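## Task

Take the black plate out of work nest N4 and place it inside the yellow waste bin W1, which is loose on the bench. All other bench items except the bins must finish where they began, and the result must hold without the robot supporting it. At the end, release the plate and move the gripper away.

## Robot and tools

ROBOT. Two Doosan M1013 arms, left_arm and right_arm, each with a Robotiq 140 mm two-finger gripper. Each arm has six joints: waist, shoulder, elbow, forearm roll, wrist pitch, wrist roll. Only one arm is needed; the spare one may be parked out of the way. The bases sit at about (+0.057, +0.647, 0) m for left_arm and (+0.047, -0.530, 0) m for right_arm.

FRAMES. Reported poses use one scene frame: origin on the table top midway between the arms, +x out across the table, +z up, left_arm on the +y side. The arm names do not match left or right in any image. Each gripper has its own axes: fingers point along its +z, and they open and close along its y. end_effector_position is the point between the pads when closed; closed fingertips reach about 33 mm past it (9 mm when fully open), and closing pushes the tips about 24 mm further out, so keep that clearance above a surface.

THE ROW. Every motion command is one row of 18 numbers, all in [-1, 1], covering both arms even if only one moves. Order: left dx, dy, dz, rx, ry, rz, left gripper position, force_limit, speed, then the same nine for the right arm. dx to rz are an offset, not a pose: they are expressed in that gripper's own axes and measured from its measured pose at the start of the action (for the first action of a call, the last pose reported in this scene). Scale: 1.0 equals 0.6 m for dx, dy, dz and 180 degrees for the rotation; rx, ry, rz form one rotation vector. All zeros means stay put. The three gripper numbers are absolute settings: position +1 fully open (140 mm), about -0.8 where the pads meet, -1 closes until blocked; force_limit -1 about 14 N, 0 about 60 N, +1 about 107 N; speed -1 about 30 mm/s, 0 about 140, +1 about 250. A 0 here is a real command, so repeat the previous three numbers to leave a gripper alone.

TOOLS.
execute_actions(actions): a list of actions; each action is a table of up to 15 rows, one row per 1/30 s step; a short table repeats its last row to fill 15 steps (0.5 s). Every row in an action is measured from that action's start pose, not from the prior row. An empty list just returns the current state and images.
move(target, speed, stop_force, blocking): target is one row as above, offsets taken from the pose in the latest result that shows one. The gripper travels a straight line there; both arms finish together, in 0.5 to 10 s. speed is the top speed in m/s, 0.002 to 0.5 (default 0.25); turning is capped at twice that in rad/s. stop_force (N, 20 to 80, shared by both arms) ends an arm's path when it feels that much push along its line of travel; use it only with very slow moves, not while the gripper rotates, not within 0.2 s of scene start, and leave it out when backing off something. blocking=false returns after 0.5 s while motion continues; it cannot combine with stop_force, and further moves or execute_actions are refused until wait or stop shows the end.
wait(seconds): 0 to 10, lets time pass holding the last command.
stop(): brakes a running move; fingers carry on.
zoom_image(camera, region): enlarges [x0, y0, x1, y1] pixels (max 504x504) of cam_high, cam_low, cam_left_wrist or cam_right_wrist.
read_manual(section): licence texts only.
finished_scene(scene): ends scene 1 or 2 permanently; the goal must already hold.

CONTROL DETAILS. Each step the command is clipped to within 70 mm and 16 degrees of the measured pose, so big offsets take several actions; after an action the arm goes no further than its last clipped pose. Orientation yields to position if both cannot be met. Elbows never fully straighten. Joint speed limits: 2.09 rad/s waist and shoulder, 3.14 elbow, 3.93 wrist joints.

RESULTS. The state line gives, per arm, end_effector_position (m), end_effector_quat_wxyz and velocities; printed positions can be a little off, more at long reach. object_status: 0 moving, 1 blocked while opening, 2 blocked while closing (a grip; check for this after closing), 3 reached target or pads met. position_measured is in counts, 3 fully open to 230 pads touching. A move adds a 'move:' line: done, off_target, moving, held, contact or fault, plus limits such as paced (command clipped) or held (steps blocked, after which the arm may surge). 'Hand target' shows where the controller is driving; 'pose unreachable' means the clearance check altered a command. Also reported: joint torques, flange force (noisy, includes held weight), MOTOR HOT and fault lines. To grip harder while status is 2, raise force_limit and nudge position, e.g. -1 to -0.98.

CAMERAS. cam_high and cam_low are fixed (504x504); cam_left_wrist and cam_right_wrist are fisheye wrist views (616x616). Calibration is supplied but may be off by a few degrees and millimetres.

AVOID. The arms are stiff: pushing a few millimetres into something solid can cause a fault. A torque at a joint's load limit (elbow 140 N m, wrist joints 39.6 N m, waist and shoulder 299 N m, including held weight) or 144 N on any part of an arm stops it for 10 s. Never let the arms collide. Nothing may leave the table. W1 is loose and must stay upright, so do not knock it. Do not disturb other bench items. Loose objects may occasionally get a small nudge.

Each tool is called after ">>>" as a command line: name --argument value for each argument, lists and objects as JSON in quotes; but a table of rows of numbers goes row by row, as --pt "numbers of a row", without its own name.

## Session

>>> execute_actions --actions '[]'

Scene clock: 0.00 s.
left_arm: end_effector_position=(+0.7134, +0.3719, +0.1258) position_measured=3 object_status=3 end_effector_quat_wxyz=(-0.152, +0.950, -0.274, -0.005) end_effector_velocity=(-0.000, -0.001, +0.000) end_effector_angular_velocity=(-0.001, +0.000, -0.000) | right_arm: end_effector_position=(+0.7163, -0.5077, +0.2719) position_measured=3 object_status=3 end_effector_quat_wxyz=(-0.146, +0.561, +0.666, -0.469) end_effector_velocity=(-0.000, -0.001, +0.001) end_effector_angular_velocity=(+0.000, -0.002, -0.002)
Joint positions: left_arm=[-0.588  0.41   1.681  0.314  1.171  1.412] | right_arm=[ 0.18   0.695  1.212 -0.434  2.174 -0.084]
Joint velocities: left_arm=[-0.001  0.    -0.    -0.001  0.     0.   ] | right_arm=[-0.002 -0.002 -0.     0.     0.     0.   ]
Joint torques (N m, as the joint torque sensors report them, + toward a larger angle): no reading
Flange force (N, the push that the arm receives, along the gripper's own x y z axes): no reading
Hand target (left_arm): +0.713, +0.372, +0.126; -0.152, +0.950, -0.274, -0.005
Hand target (right_arm): +0.716, -0.508, +0.272; -0.146, +0.561, +0.666, -0.469
camera_calibration (this result's frames):
cam_left_wrist: T_world_to_cam=[[-0.436718, -0.838302, -0.326386, 0.670814], [-0.874998, 0.311566, 0.370547, 0.464918], [-0.208939, 0.447412, -0.869579, 0.273613], [0, 0, 0, 1]] pos_world=[0.756928, 0.295074, 0.284599]
cam_right_wrist: T_world_to_cam=[[0.604925, -0.160599, -0.779919, -0.291281], [0.508346, -0.676001, 0.533486, -0.850912], [-0.612903, -0.719188, -0.32729, 0.347859], [0, 0, 0, 1]] pos_world=[0.821964, -0.37182, 0.340625]

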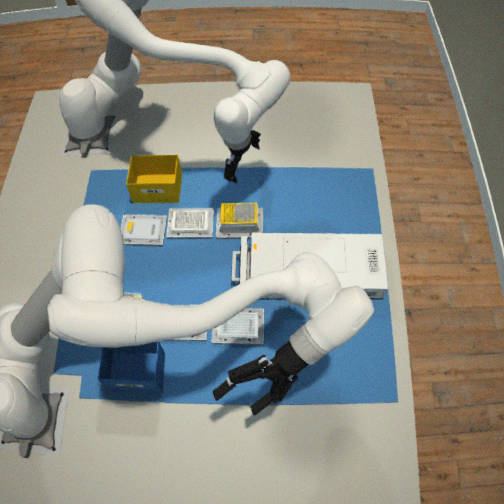

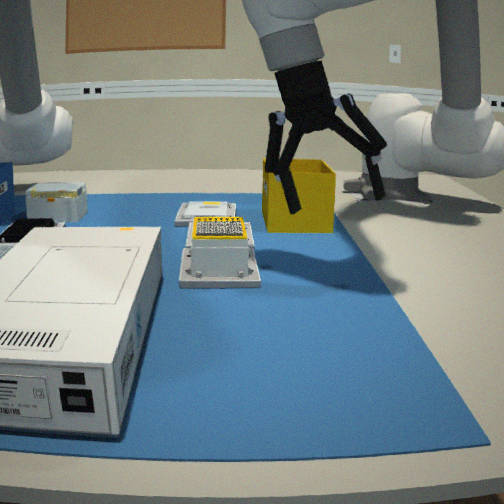

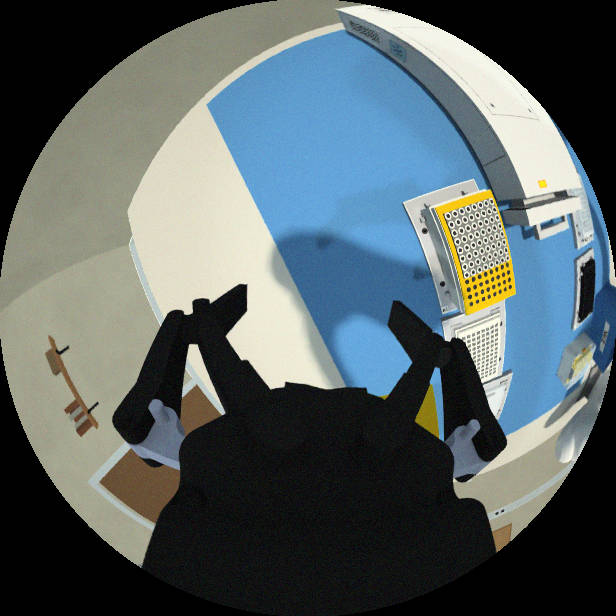

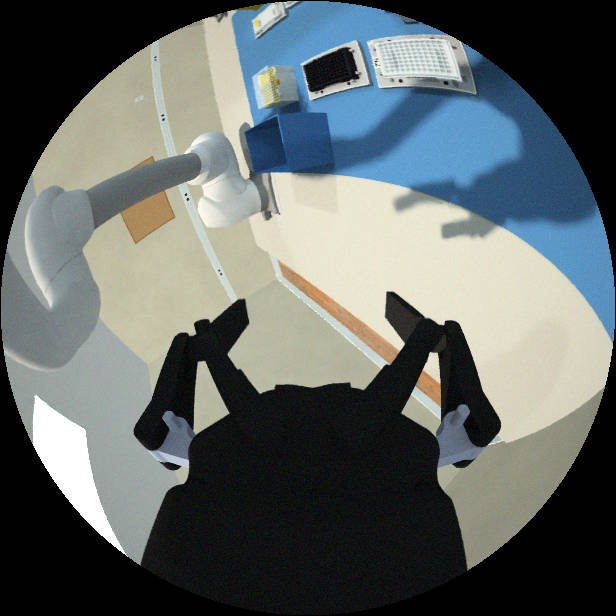

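>>> move --target '[0.0025,0.0725,-0.197,-0.0984,0.0032,-0.1774,0.45,0,0,-0.333,-0.169,0.47,0,0,0,1,0,0]' --speed 0.35

>>> zoom_image --camera "cam_high" --region '[90, 270, 290, 400]'

Scene clock: 21.37 s.
left_arm: end_effector_position=(+0.6835, +0.3017, +0.2260) position_measured=72 object_status=3 end_effector_quat_wxyz=(-0.000, +1.000, +0.000, -0.000) end_effector_velocity=(+0.000, -0.000, +0.000) end_effector_angular_velocity=(-0.001, -0.001, +0.001) | right_arm: end_effector_position=(+0.5161, -0.8072, +0.2722) position_measured=3 object_status=3 end_effector_quat_wxyz=(-0.146, +0.561, +0.667, -0.469) end_effector_velocity=(+0.000, +0.000, -0.000) end_effector_angular_velocity=(+0.000, +0.000, +0.002)
Joint positions: left_arm=[-0.561  0.306  1.602  0.001  1.234  1.017] | right_arm=[-0.195  0.39   1.709 -0.681  1.832 -0.292]
Joint velocities: left_arm=[-0.    -0.    -0.    -0.001 -0.001 -0.001] | right_arm=[ 0.001  0.     0.001 -0.001 -0.001 -0.001]
Joint torques (N m, as the joint torque sensors report them, + toward a larger angle): left_arm=[  1.32 -69.52 -37.85   4.72  -0.07  -0.06] | right_arm=[  4.01 -70.2  -32.02   1.93   1.77   0.37]
Flange force (N, the push that the arm receives, along the gripper's own x y z axes): left_arm=[0.5 2.3 -2.3] | right_arm=[-5.2 -3.4 2.4]
Hand target (left_arm): +0.683, +0.302, +0.226; -0.000, +1.000, +0.000, -0.000
Hand target (right_arm): +0.516, -0.807, +0.272; -0.146, +0.561, +0.667, -0.469
Off the commanded pose (left_arm): 0.000 m, 0 deg.
Off the commanded pose (right_arm): 0.001 m, 0 deg.
move: done
camera_calibration (this result's frames):
cam_left_wrist: T_world_to_cam=[[0.0945996, -0.99489, -0.0352846, 0.24983], [-0.939695, -0.100941, 0.32678, 0.602082], [-0.328672, 0.00224354, -0.944442, 0.618975], [0, 0, 0, 1]] pos_world=[0.745579, 0.30794, 0.396652]
cam_right_wrist: T_world_to_cam=[[0.604548, -0.159895, -0.780356, -0.217218], [0.509017, -0.675996, 0.532852, -0.951979], [-0.612718, -0.719349, -0.327283, 0.00966551], [0, 0, 0, 1]] pos_world=[0.621814, -0.671314, 0.340919]

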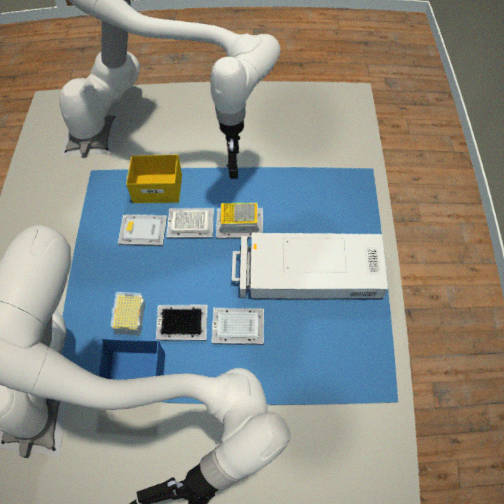

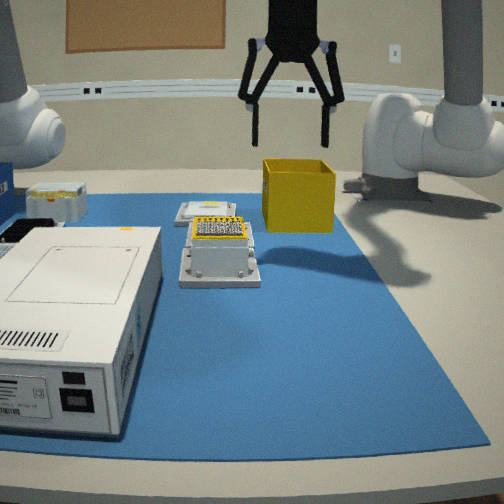

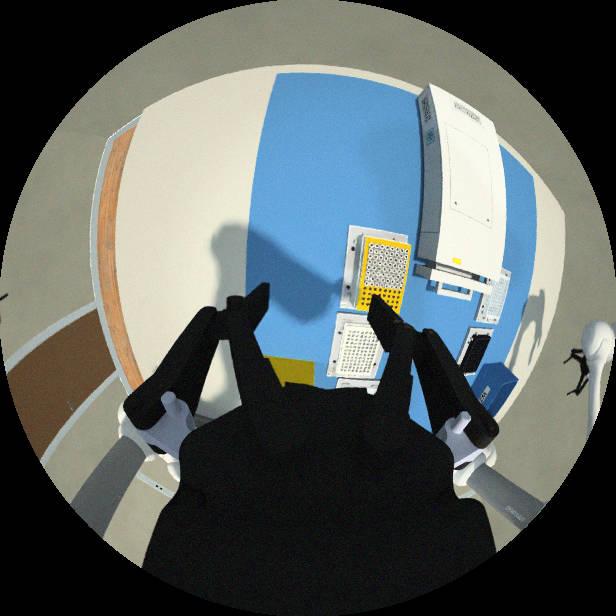

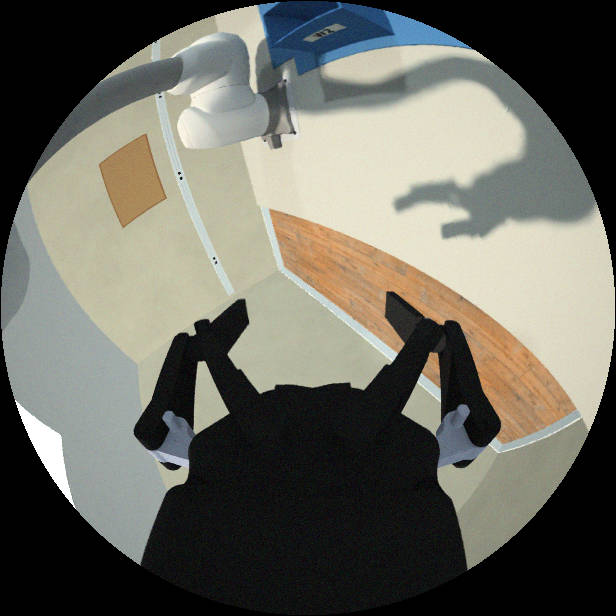

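Region (90, 270, 290, 400) of cam_high's 504x504 image, scaled by 2.520, with more detail than that image has; it fills the top 328 rows of this view, and the rest is white.

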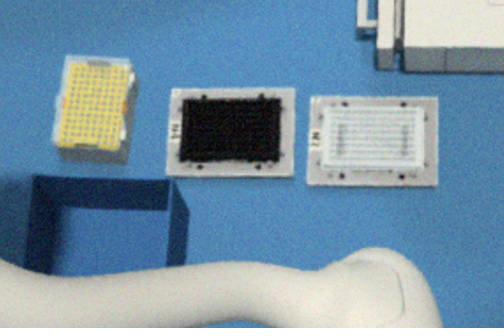

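>>> move --target '[-0.265,0.814,0.2,0,0,0,0.45,0,0,0,0,0,0,0,0,1,0,0]' --speed 0.35

>>> zoom_image --camera "cam_left_wrist" --region '[220, 190, 420, 390]'

>>> zoom_image --camera "cam_low" --region '[0, 150, 110, 260]'

Scene clock: 41.60 s.
left_arm: end_effector_position=(+0.5242, -0.1866, +0.1052) position_measured=72 object_status=3 end_effector_quat_wxyz=(-0.000, +1.000, +0.000, -0.000) end_effector_velocity=(+0.000, -0.001, -0.001) end_effector_angular_velocity=(+0.001, +0.001, +0.000) | right_arm: end_effector_position=(+0.5161, -0.8072, +0.2722) position_measured=3 object_status=3 end_effector_quat_wxyz=(-0.146, +0.561, +0.667, -0.469) end_effector_velocity=(-0.001, -0.001, -0.001) end_effector_angular_velocity=(+0.001, +0.002, -0.002)
Joint positions: left_arm=[-1.105  0.749  1.129 -0.     1.265  0.474] | right_arm=[-0.195  0.39   1.709 -0.681  1.832 -0.292]
Joint velocities: left_arm=[-0.     0.002 -0.003 -0.     0.002 -0.001] | right_arm=[-0.002  0.002  0.001  0.001 -0.     0.   ]
Joint torques (N m, as the joint torque sensors report them, + toward a larger angle): left_arm=[  -2.23 -109.89  -37.42    4.46   -0.15    0.09] | right_arm=[  1.98 -70.89 -32.12   1.9    1.66   0.53]
Flange force (N, the push that the arm receives, along the gripper's own x y z axes): left_arm=[5.3 4.3 -2.6] | right_arm=[-3.8 -1.7 0.7]
Hand target (left_arm): +0.524, -0.187, +0.105; -0.000, +1.000, +0.000, -0.000
Hand target (right_arm): +0.516, -0.807, +0.272; -0.146, +0.561, +0.667, -0.469
Off the commanded pose (left_arm): 0.001 m, 0 deg.
Off the commanded pose (right_arm): 0.000 m, 0 deg.
move: done
camera_calibration (this result's frames):
cam_left_wrist: T_world_to_cam=[[0.0946391, -0.994903, -0.0348175, -0.225216], [-0.939503, -0.100826, 0.327365, 0.442382], [-0.329207, 0.00172954, -0.944256, 0.453834], [0, 0, 0, 1]] pos_world=[0.586338, -0.180249, 0.275873]
cam_right_wrist: T_world_to_cam=[[0.604524, -0.159844, -0.780385, -0.217132], [0.509055, -0.676006, 0.532803, -0.951978], [-0.612711, -0.719351, -0.327293, 0.00964951], [0, 0, 0, 1]] pos_world=[0.621783, -0.671309, 0.340928]

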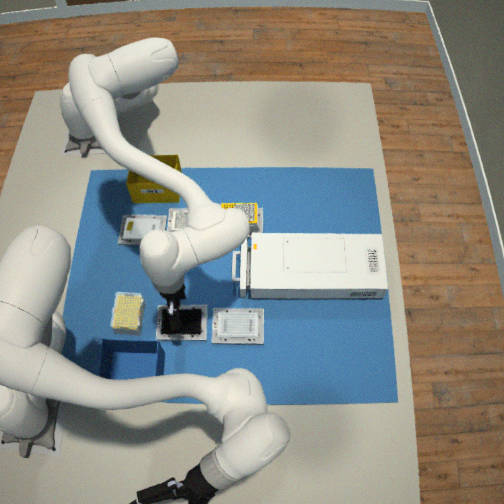

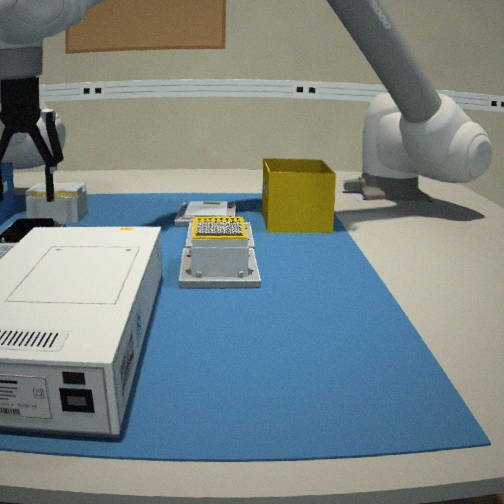

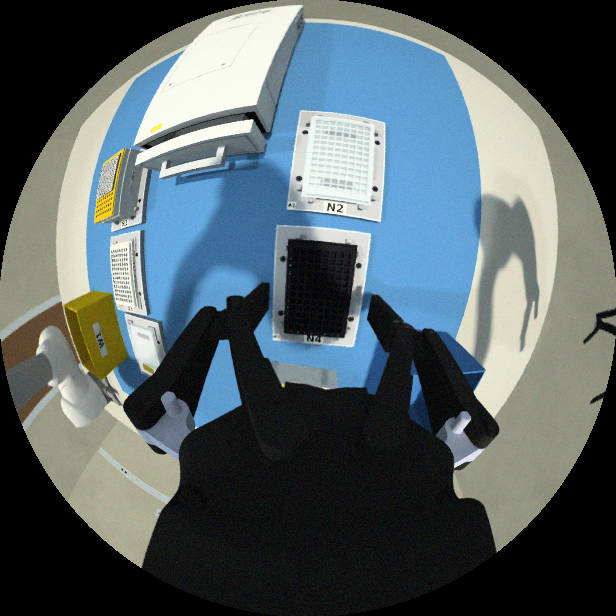

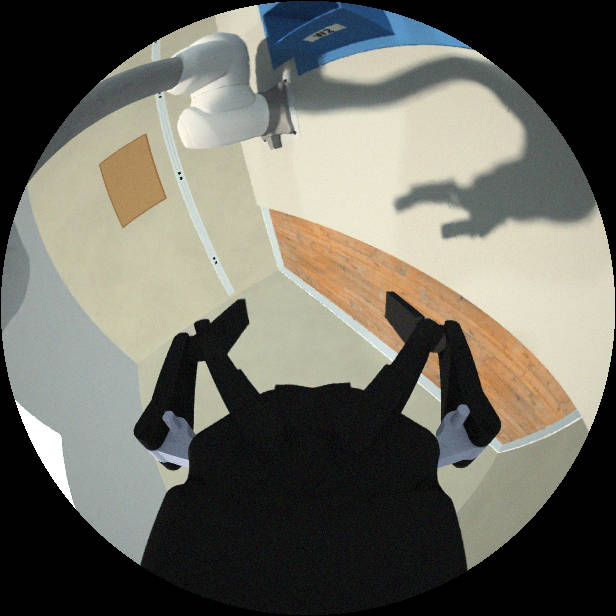

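Region (220, 190, 420, 390) of cam_left_wrist's 616x616 image, scaled by 2.520, with more detail than that image has.

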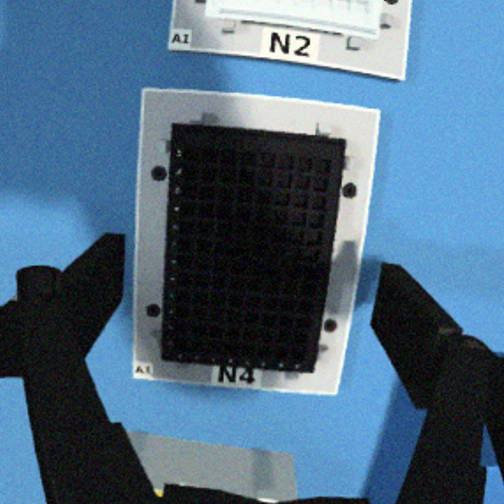

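Region (0, 150, 110, 260) of cam_low's 504x504 image, scaled by 4.582, with more detail than that image has.

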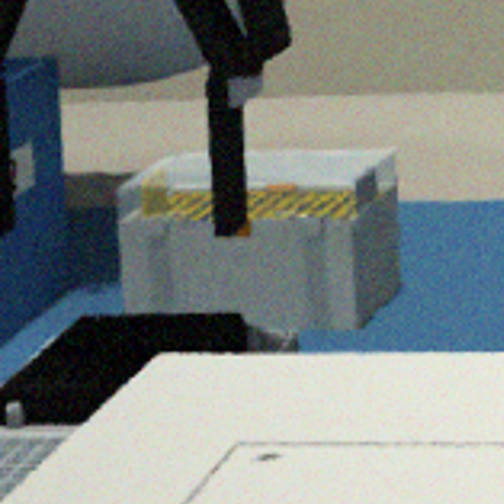

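>>> move --target '[0.0,0,0.082,0,0,-0.008,0.4,0,0,0,0,0,0,0,0,1,0,0]' --speed 0.09

>>> zoom_image --camera "cam_left_wrist" --region '[220, 190, 420, 390]'

>>> zoom_image --camera "cam_low" --region '[0, 150, 110, 260]'

>>> zoom_image --camera "cam_high" --region '[140, 280, 230, 360]'

Scene clock: 52.93 s.
left_arm: end_effector_position=(+0.5241, -0.1866, +0.0561) position_measured=78 object_status=3 end_effector_quat_wxyz=(-0.000, +1.000, +0.013, -0.000) end_effector_velocity=(-0.000, +0.000, -0.001) end_effector_angular_velocity=(+0.000, +0.000, +0.001) | right_arm: end_effector_position=(+0.5161, -0.8072, +0.2722) position_measured=3 object_status=3 end_effector_quat_wxyz=(-0.146, +0.561, +0.667, -0.469) end_effector_velocity=(-0.000, -0.000, -0.001) end_effector_angular_velocity=(+0.001, +0.001, -0.001)
Joint positions: left_arm=[-1.105  0.778  1.17  -0.     1.195  0.449] | right_arm=[-0.195  0.39   1.709 -0.681  1.832 -0.292]
Joint velocities: left_arm=[ 0.     0.001  0.001 -0.    -0.001 -0.   ] | right_arm=[-0.001  0.001  0.     0.001 -0.    -0.   ]
Joint torques (N m, as the joint torque sensors report them, + toward a larger angle): left_arm=[   1.61 -111.23  -36.83    4.49    0.11    0.34] | right_arm=[  1.78 -71.09 -32.17   1.9    1.65   0.57]
Flange force (N, the push that the arm receives, along the gripper's own x y z axes): left_arm=[0.6 5.5 -1.5] | right_arm=[-3.4 -1.8 0.4]
Hand target (left_arm): +0.524, -0.187, +0.056; -0.000, +1.000, +0.013, -0.000
Hand target (right_arm): +0.516, -0.807, +0.272; -0.146, +0.561, +0.667, -0.469
Off the commanded pose (left_arm): 0.000 m, 0 deg.
Off the commanded pose (right_arm): 0.000 m, 0 deg.
move: done
camera_calibration (this result's frames):
cam_left_wrist: T_world_to_cam=[[0.119484, -0.992225, -0.0348226, -0.23938], [-0.936712, -0.124286, 0.327298, 0.452511], [-0.329081, -0.00648818, -0.944279, 0.405828], [0, 0, 0, 1]] pos_world=[0.586025, -0.178645, 0.226773]
cam_right_wrist: T_world_to_cam=[[0.604548, -0.159895, -0.780356, -0.217218], [0.509017, -0.675996, 0.532851, -0.951979], [-0.612718, -0.719349, -0.327283, 0.00966574], [0, 0, 0, 1]] pos_world=[0.621815, -0.671313, 0.34092]

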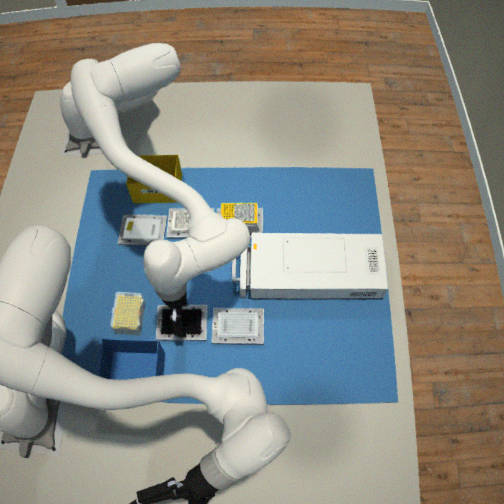

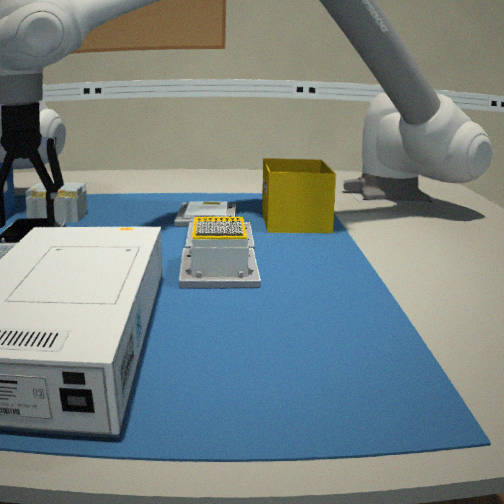

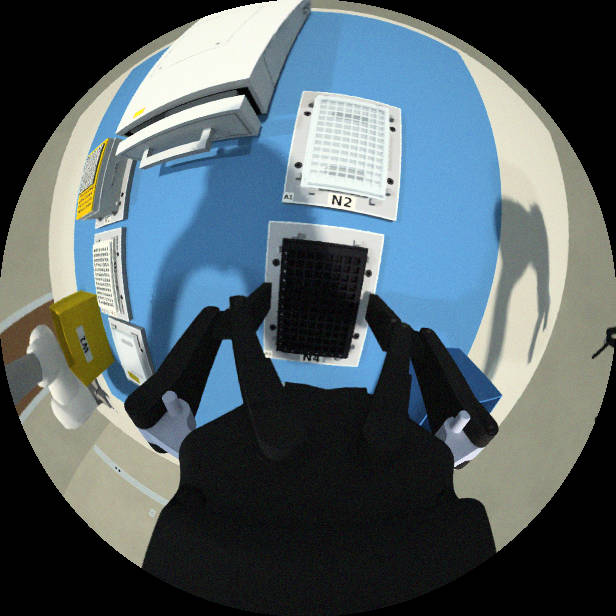

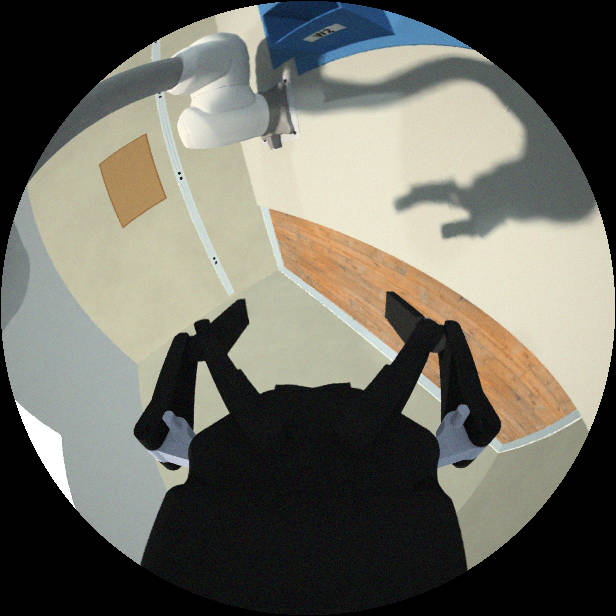

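Region (220, 190, 420, 390) of cam_left_wrist's 616x616 image, scaled by 2.520, with more detail than that image has.

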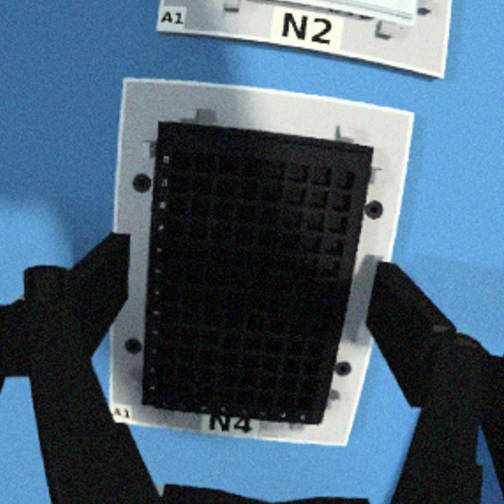

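Region (0, 150, 110, 260) of cam_low's 504x504 image, scaled by 4.582, with more detail than that image has.

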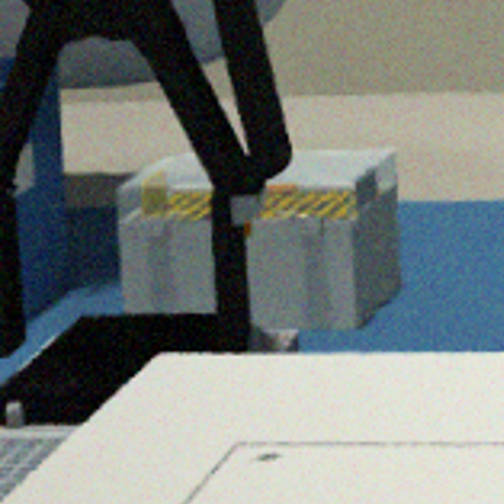

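Region (140, 280, 230, 360) of cam_high's 504x504 image, scaled by 5.600, with more detail than that image has.

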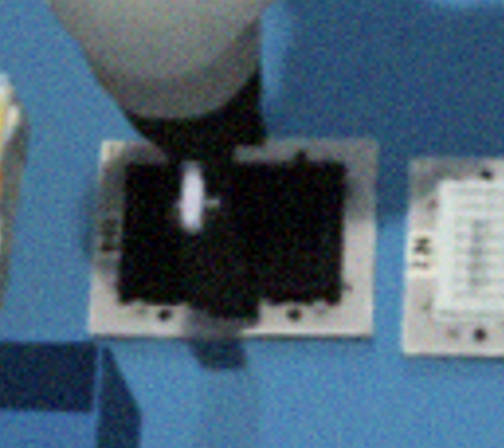

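>>> move --target '[-0.002,0,0.016,0,0,0,0.33,0,0,0,0,0,0,0,0,1,0,0]' --speed 0.02

>>> zoom_image --camera "cam_left_wrist" --region '[220, 190, 420, 390]'

>>> zoom_image --camera "cam_left_wrist" --region '[255, 215, 335, 305]'

Scene clock: 59.47 s.
left_arm: end_effector_position=(+0.5229, -0.1866, +0.0466) position_measured=87 object_status=3 end_effector_quat_wxyz=(-0.000, +1.000, +0.013, -0.000) end_effector_velocity=(+0.000, +0.000, -0.000) end_effector_angular_velocity=(+0.000, -0.000, +0.001) | right_arm: end_effector_position=(+0.5161, -0.8072, +0.2722) position_measured=3 object_status=3 end_effector_quat_wxyz=(-0.146, +0.561, +0.667, -0.469) end_effector_velocity=(+0.000, -0.001, +0.000) end_effector_angular_velocity=(-0.001, -0.000, -0.000)
Joint positions: left_arm=[-1.106  0.783  1.178 -0.001  1.181  0.448] | right_arm=[-0.195  0.39   1.709 -0.681  1.832 -0.292]
Joint velocities: left_arm=[ 0.     0.     0.     0.001 -0.001 -0.001] | right_arm=[-0.001 -0.    -0.    -0.001 -0.     0.   ]
Joint torques (N m, as the joint torque sensors report them, + toward a larger angle): left_arm=[   1.36 -111.38  -37.66    4.77   -0.28    0.32] | right_arm=[  1.01 -71.1  -32.17   1.82   1.79   0.43]
Flange force (N, the push that the arm receives, along the gripper's own x y z axes): left_arm=[-0.4 3.2 -1.2] | right_arm=[-2.7 -2.2 0.1]
Hand target (left_arm): +0.523, -0.187, +0.047; -0.000, +1.000, +0.013, -0.000
Hand target (right_arm): +0.516, -0.807, +0.272; -0.146, +0.561, +0.667, -0.469
Off the commanded pose (left_arm): 0.000 m, 0 deg.
Off the commanded pose (right_arm): 0.000 m, 0 deg.
move: done
camera_calibration (this result's frames):
cam_left_wrist: T_world_to_cam=[[0.119521, -0.992222, -0.034798, -0.239601], [-0.936696, -0.124312, 0.327334, 0.454492], [-0.329114, -0.00652805, -0.944268, 0.396433], [0, 0, 0, 1]] pos_world=[0.584829, -0.178651, 0.217231]
cam_right_wrist: T_world_to_cam=[[0.604523, -0.159842, -0.780386, -0.21713], [0.509057, -0.676005, 0.532802, -0.951977], [-0.612709, -0.719353, -0.327292, 0.00964885], [0, 0, 0, 1]] pos_world=[0.621783, -0.671307, 0.340929]

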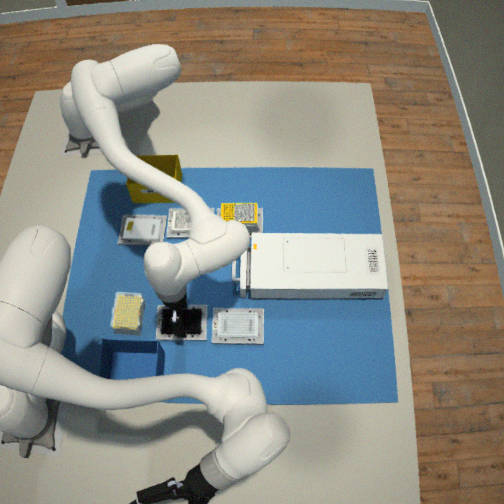

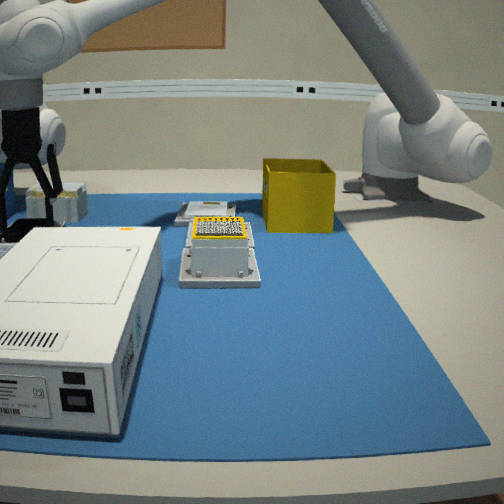

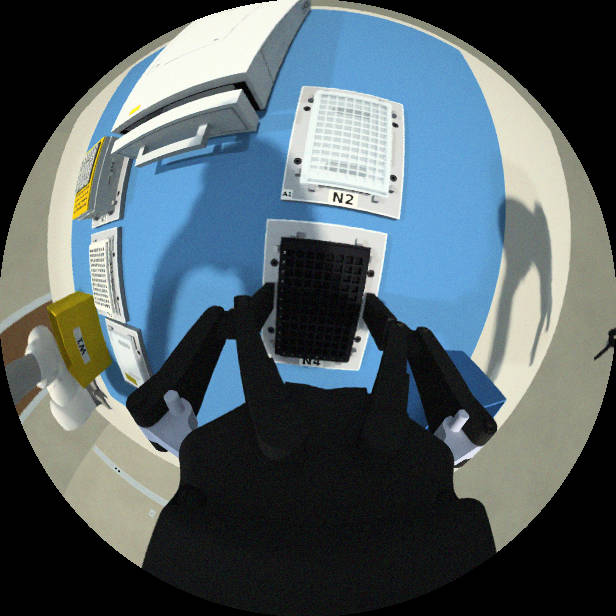

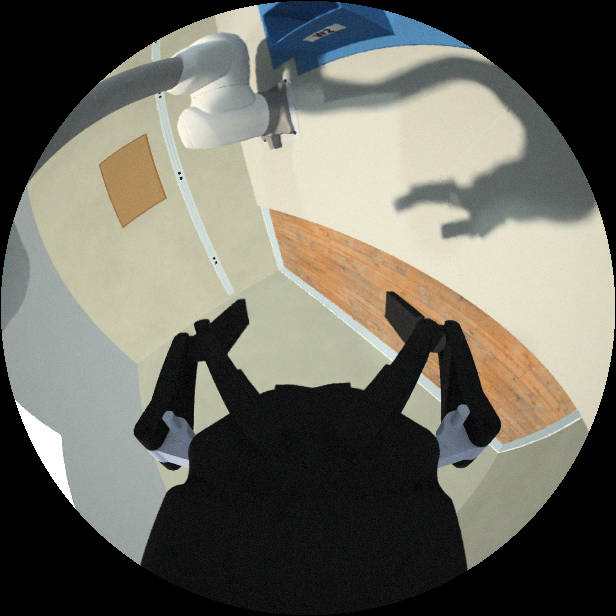

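Region (220, 190, 420, 390) of cam_left_wrist's 616x616 image, scaled by 2.520, with more detail than that image has.

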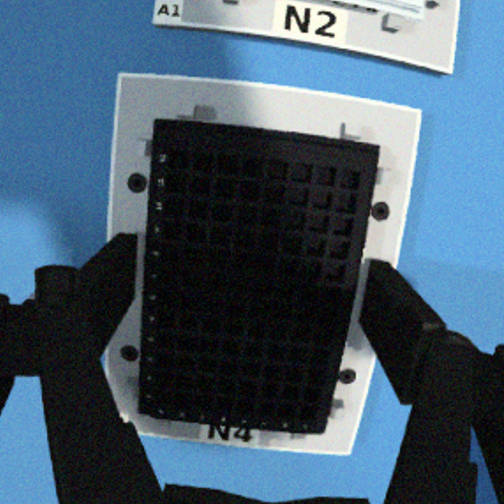

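Region (255, 215, 335, 305) of cam_left_wrist's 616x616 image, scaled by 5.600, with more detail than that image has.

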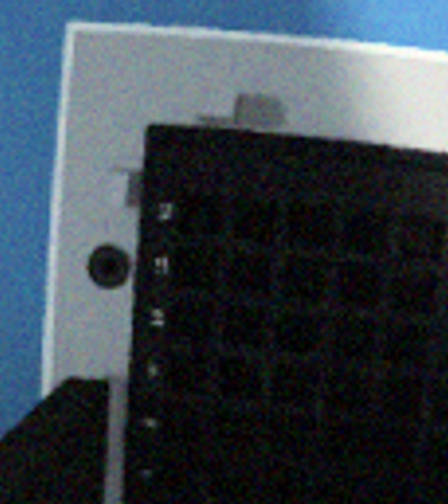

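>>> execute_actions --actions '[[[0,0,0,0,0,0,-1,-0.3,-0.8,0,0,0,0,0,0,1,0,0]]]'

Scene clock: 63.17 s.
left_arm: end_effector_position=(+0.5229, -0.1866, +0.0466) position_measured=105 object_status=2 end_effector_quat_wxyz=(-0.000, +1.000, +0.013, -0.000) end_effector_velocity=(-0.001, -0.001, +0.000) end_effector_angular_velocity=(-0.000, +0.000, +0.000) | right_arm: end_effector_position=(+0.5161, -0.8072, +0.2722) position_measured=3 object_status=3 end_effector_quat_wxyz=(-0.146, +0.561, +0.667, -0.469) end_effector_velocity=(+0.001, +0.000, +0.000) end_effector_angular_velocity=(+0.000, -0.001, +0.000)
Joint positions: left_arm=[-1.106  0.783  1.178 -0.     1.181  0.448] | right_arm=[-0.195  0.39   1.709 -0.681  1.832 -0.292]
Joint velocities: left_arm=[-0.001  0.    -0.    -0.001  0.    -0.001] | right_arm=[ 0.001 -0.    -0.001  0.001 -0.     0.   ]
Joint torques (N m, as the joint torque sensors report them, + toward a larger angle): left_arm=[ -1.87 -93.67 -29.84   4.49  -1.58   0.09] | right_arm=[  0.46 -71.34 -32.57   1.88   1.75   0.52]
Flange force (N, the push that the arm receives, along the gripper's own x y z axes): left_arm=[1.3 -1.6 -20.4] | right_arm=[-1.7 -1.8 -0.1]
Hand target (left_arm): +0.523, -0.187, +0.047; -0.000, +1.000, +0.013, -0.000
Hand target (right_arm): +0.516, -0.807, +0.272; -0.146, +0.561, +0.667, -0.469
Off the commanded pose (left_arm): 0.000 m, 0 deg.
Off the commanded pose (right_arm): 0.000 m, 0 deg.
camera_calibration (this result's frames):
cam_left_wrist: T_world_to_cam=[[0.119487, -0.992227, -0.0347731, -0.239589], [-0.936719, -0.124272, 0.327282, 0.454508], [-0.32906, -0.00653334, -0.944287, 0.396394], [0, 0, 0, 1]] pos_world=[0.584811, -0.178654, 0.217226]
cam_right_wrist: T_world_to_cam=[[0.604549, -0.159895, -0.780355, -0.217218], [0.509017, -0.675996, 0.532852, -0.951979], [-0.612717, -0.719349, -0.327284, 0.00966565], [0, 0, 0, 1]] pos_world=[0.621815, -0.671313, 0.34092]

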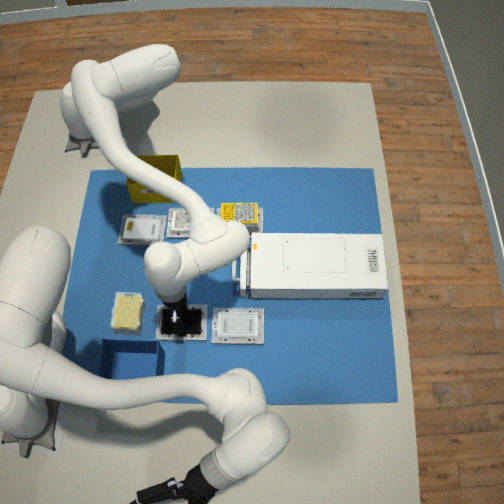

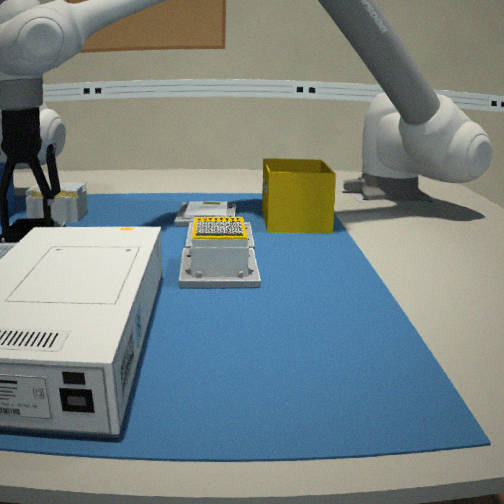

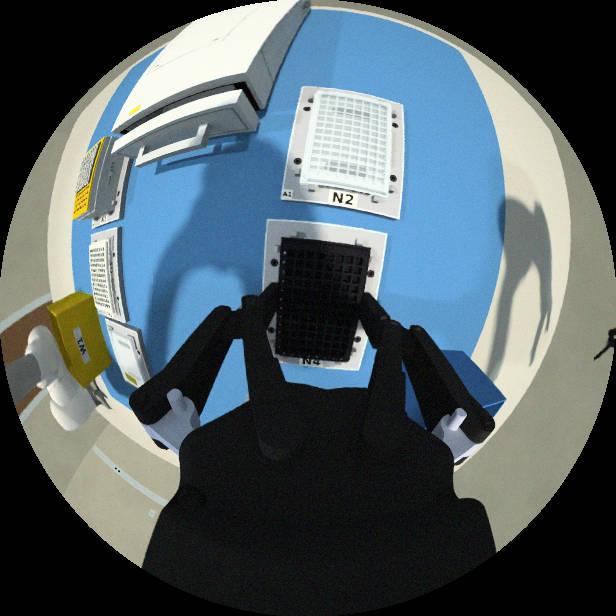

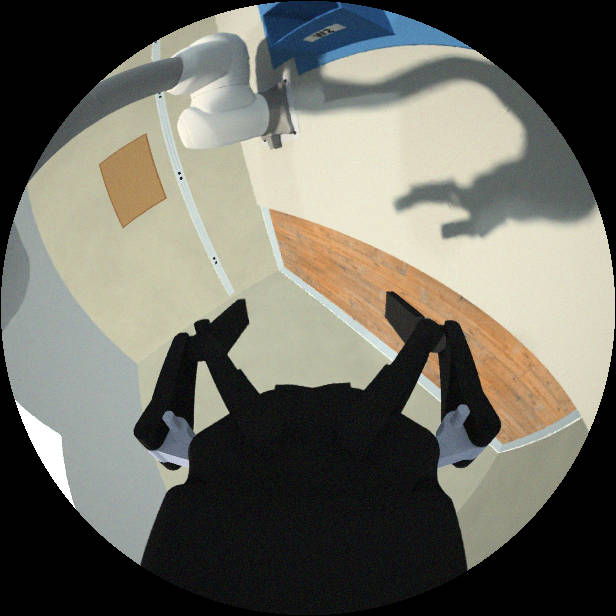

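>>> move --target '[0,0,-0.05,0,0,0,-1,-0.3,-0.8,0,0,0,0,0,0,1,0,0]' --speed 0.04

>>> zoom_image --camera "cam_low" --region '[0, 170, 80, 250]'

Scene clock: 67.87 s.
left_arm: end_effector_position=(+0.5229, -0.1867, +0.0765) position_measured=105 object_status=2 end_effector_quat_wxyz=(-0.000, +1.000, +0.013, -0.000) end_effector_velocity=(+0.000, +0.000, +0.001) end_effector_angular_velocity=(-0.001, +0.000, +0.001) | right_arm: end_effector_position=(+0.5161, -0.8072, +0.2722) position_measured=3 object_status=3 end_effector_quat_wxyz=(-0.146, +0.561, +0.667, -0.469) end_effector_velocity=(+0.000, +0.000, +0.000) end_effector_angular_velocity=(-0.000, -0.000, +0.001)
Joint positions: left_arm=[-1.106  0.764  1.156 -0.001  1.223  0.448] | right_arm=[-0.195  0.39   1.709 -0.681  1.832 -0.292]
Joint velocities: left_arm=[ 0.001 -0.    -0.001 -0.001  0.001 -0.   ] | right_arm=[ 0.001 -0.    -0.     0.    -0.     0.   ]
Joint torques (N m, as the joint torque sensors report them, + toward a larger angle): left_arm=[  -0.4  -112.35  -37.33    4.75    0.2     0.32] | right_arm=[  1.22 -70.5  -32.22   1.85   1.71   0.47]
Flange force (N, the push that the arm receives, along the gripper's own x y z axes): left_arm=[3.8 6.9 -0.1] | right_arm=[-2.3 -2.9 0.1]
Hand target (left_arm): +0.523, -0.187, +0.077; -0.000, +1.000, +0.013, -0.000
Hand target (right_arm): +0.516, -0.807, +0.272; -0.146, +0.561, +0.667, -0.469
Off the commanded pose (left_arm): 0.000 m, 0 deg.
Off the commanded pose (right_arm): 0.000 m, 0 deg.
move: done
camera_calibration (this result's frames):
cam_left_wrist: T_world_to_cam=[[0.119493, -0.992226, -0.0347645, -0.238618], [-0.936692, -0.124274, 0.32736, 0.444689], [-0.329136, -0.00655349, -0.94426, 0.424687], [0, 0, 0, 1]] pos_world=[0.584829, -0.178717, 0.247146]
cam_right_wrist: T_world_to_cam=[[0.604523, -0.159842, -0.780386, -0.21713], [0.509058, -0.676005, 0.532802, -0.951977], [-0.612709, -0.719352, -0.327291, 0.00964889], [0, 0, 0, 1]] pos_world=[0.621783, -0.671307, 0.340928]

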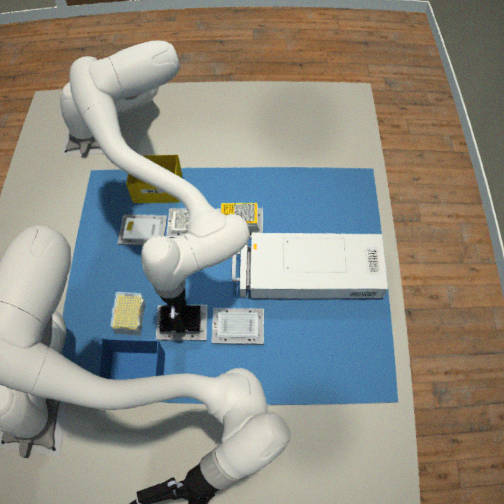

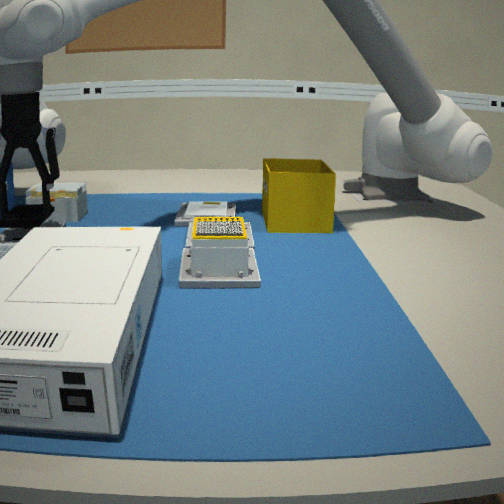

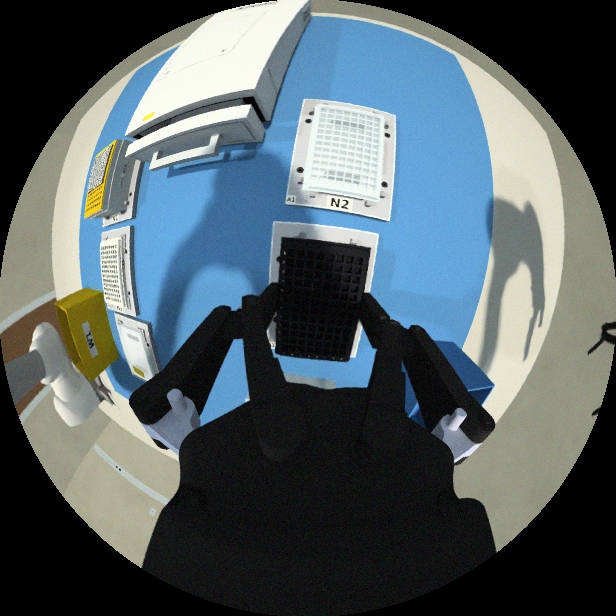

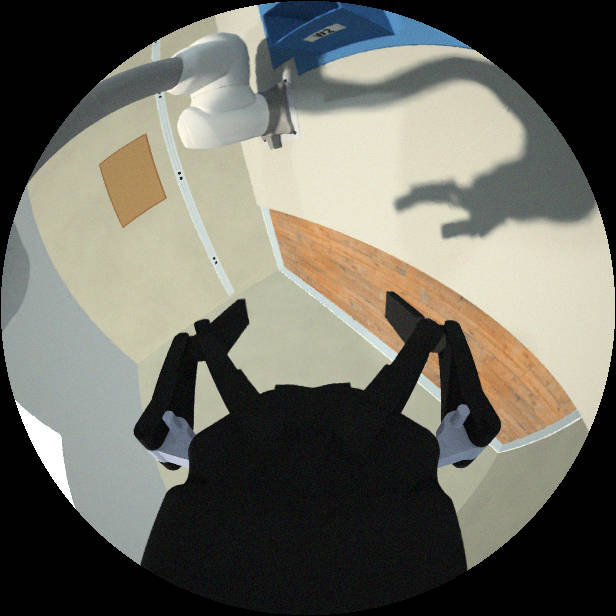

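Region (0, 170, 80, 250) of cam_low's 504x504 image, scaled by 6.300, with more detail than that image has.

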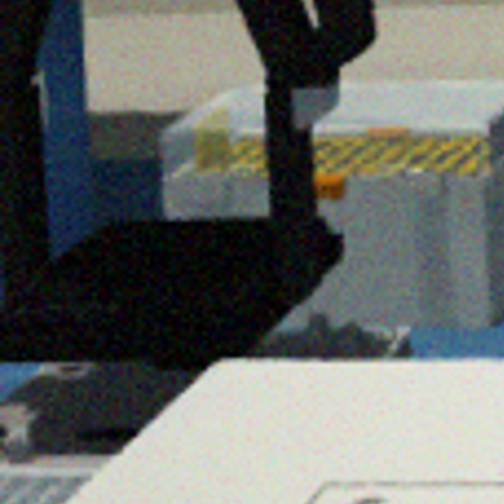

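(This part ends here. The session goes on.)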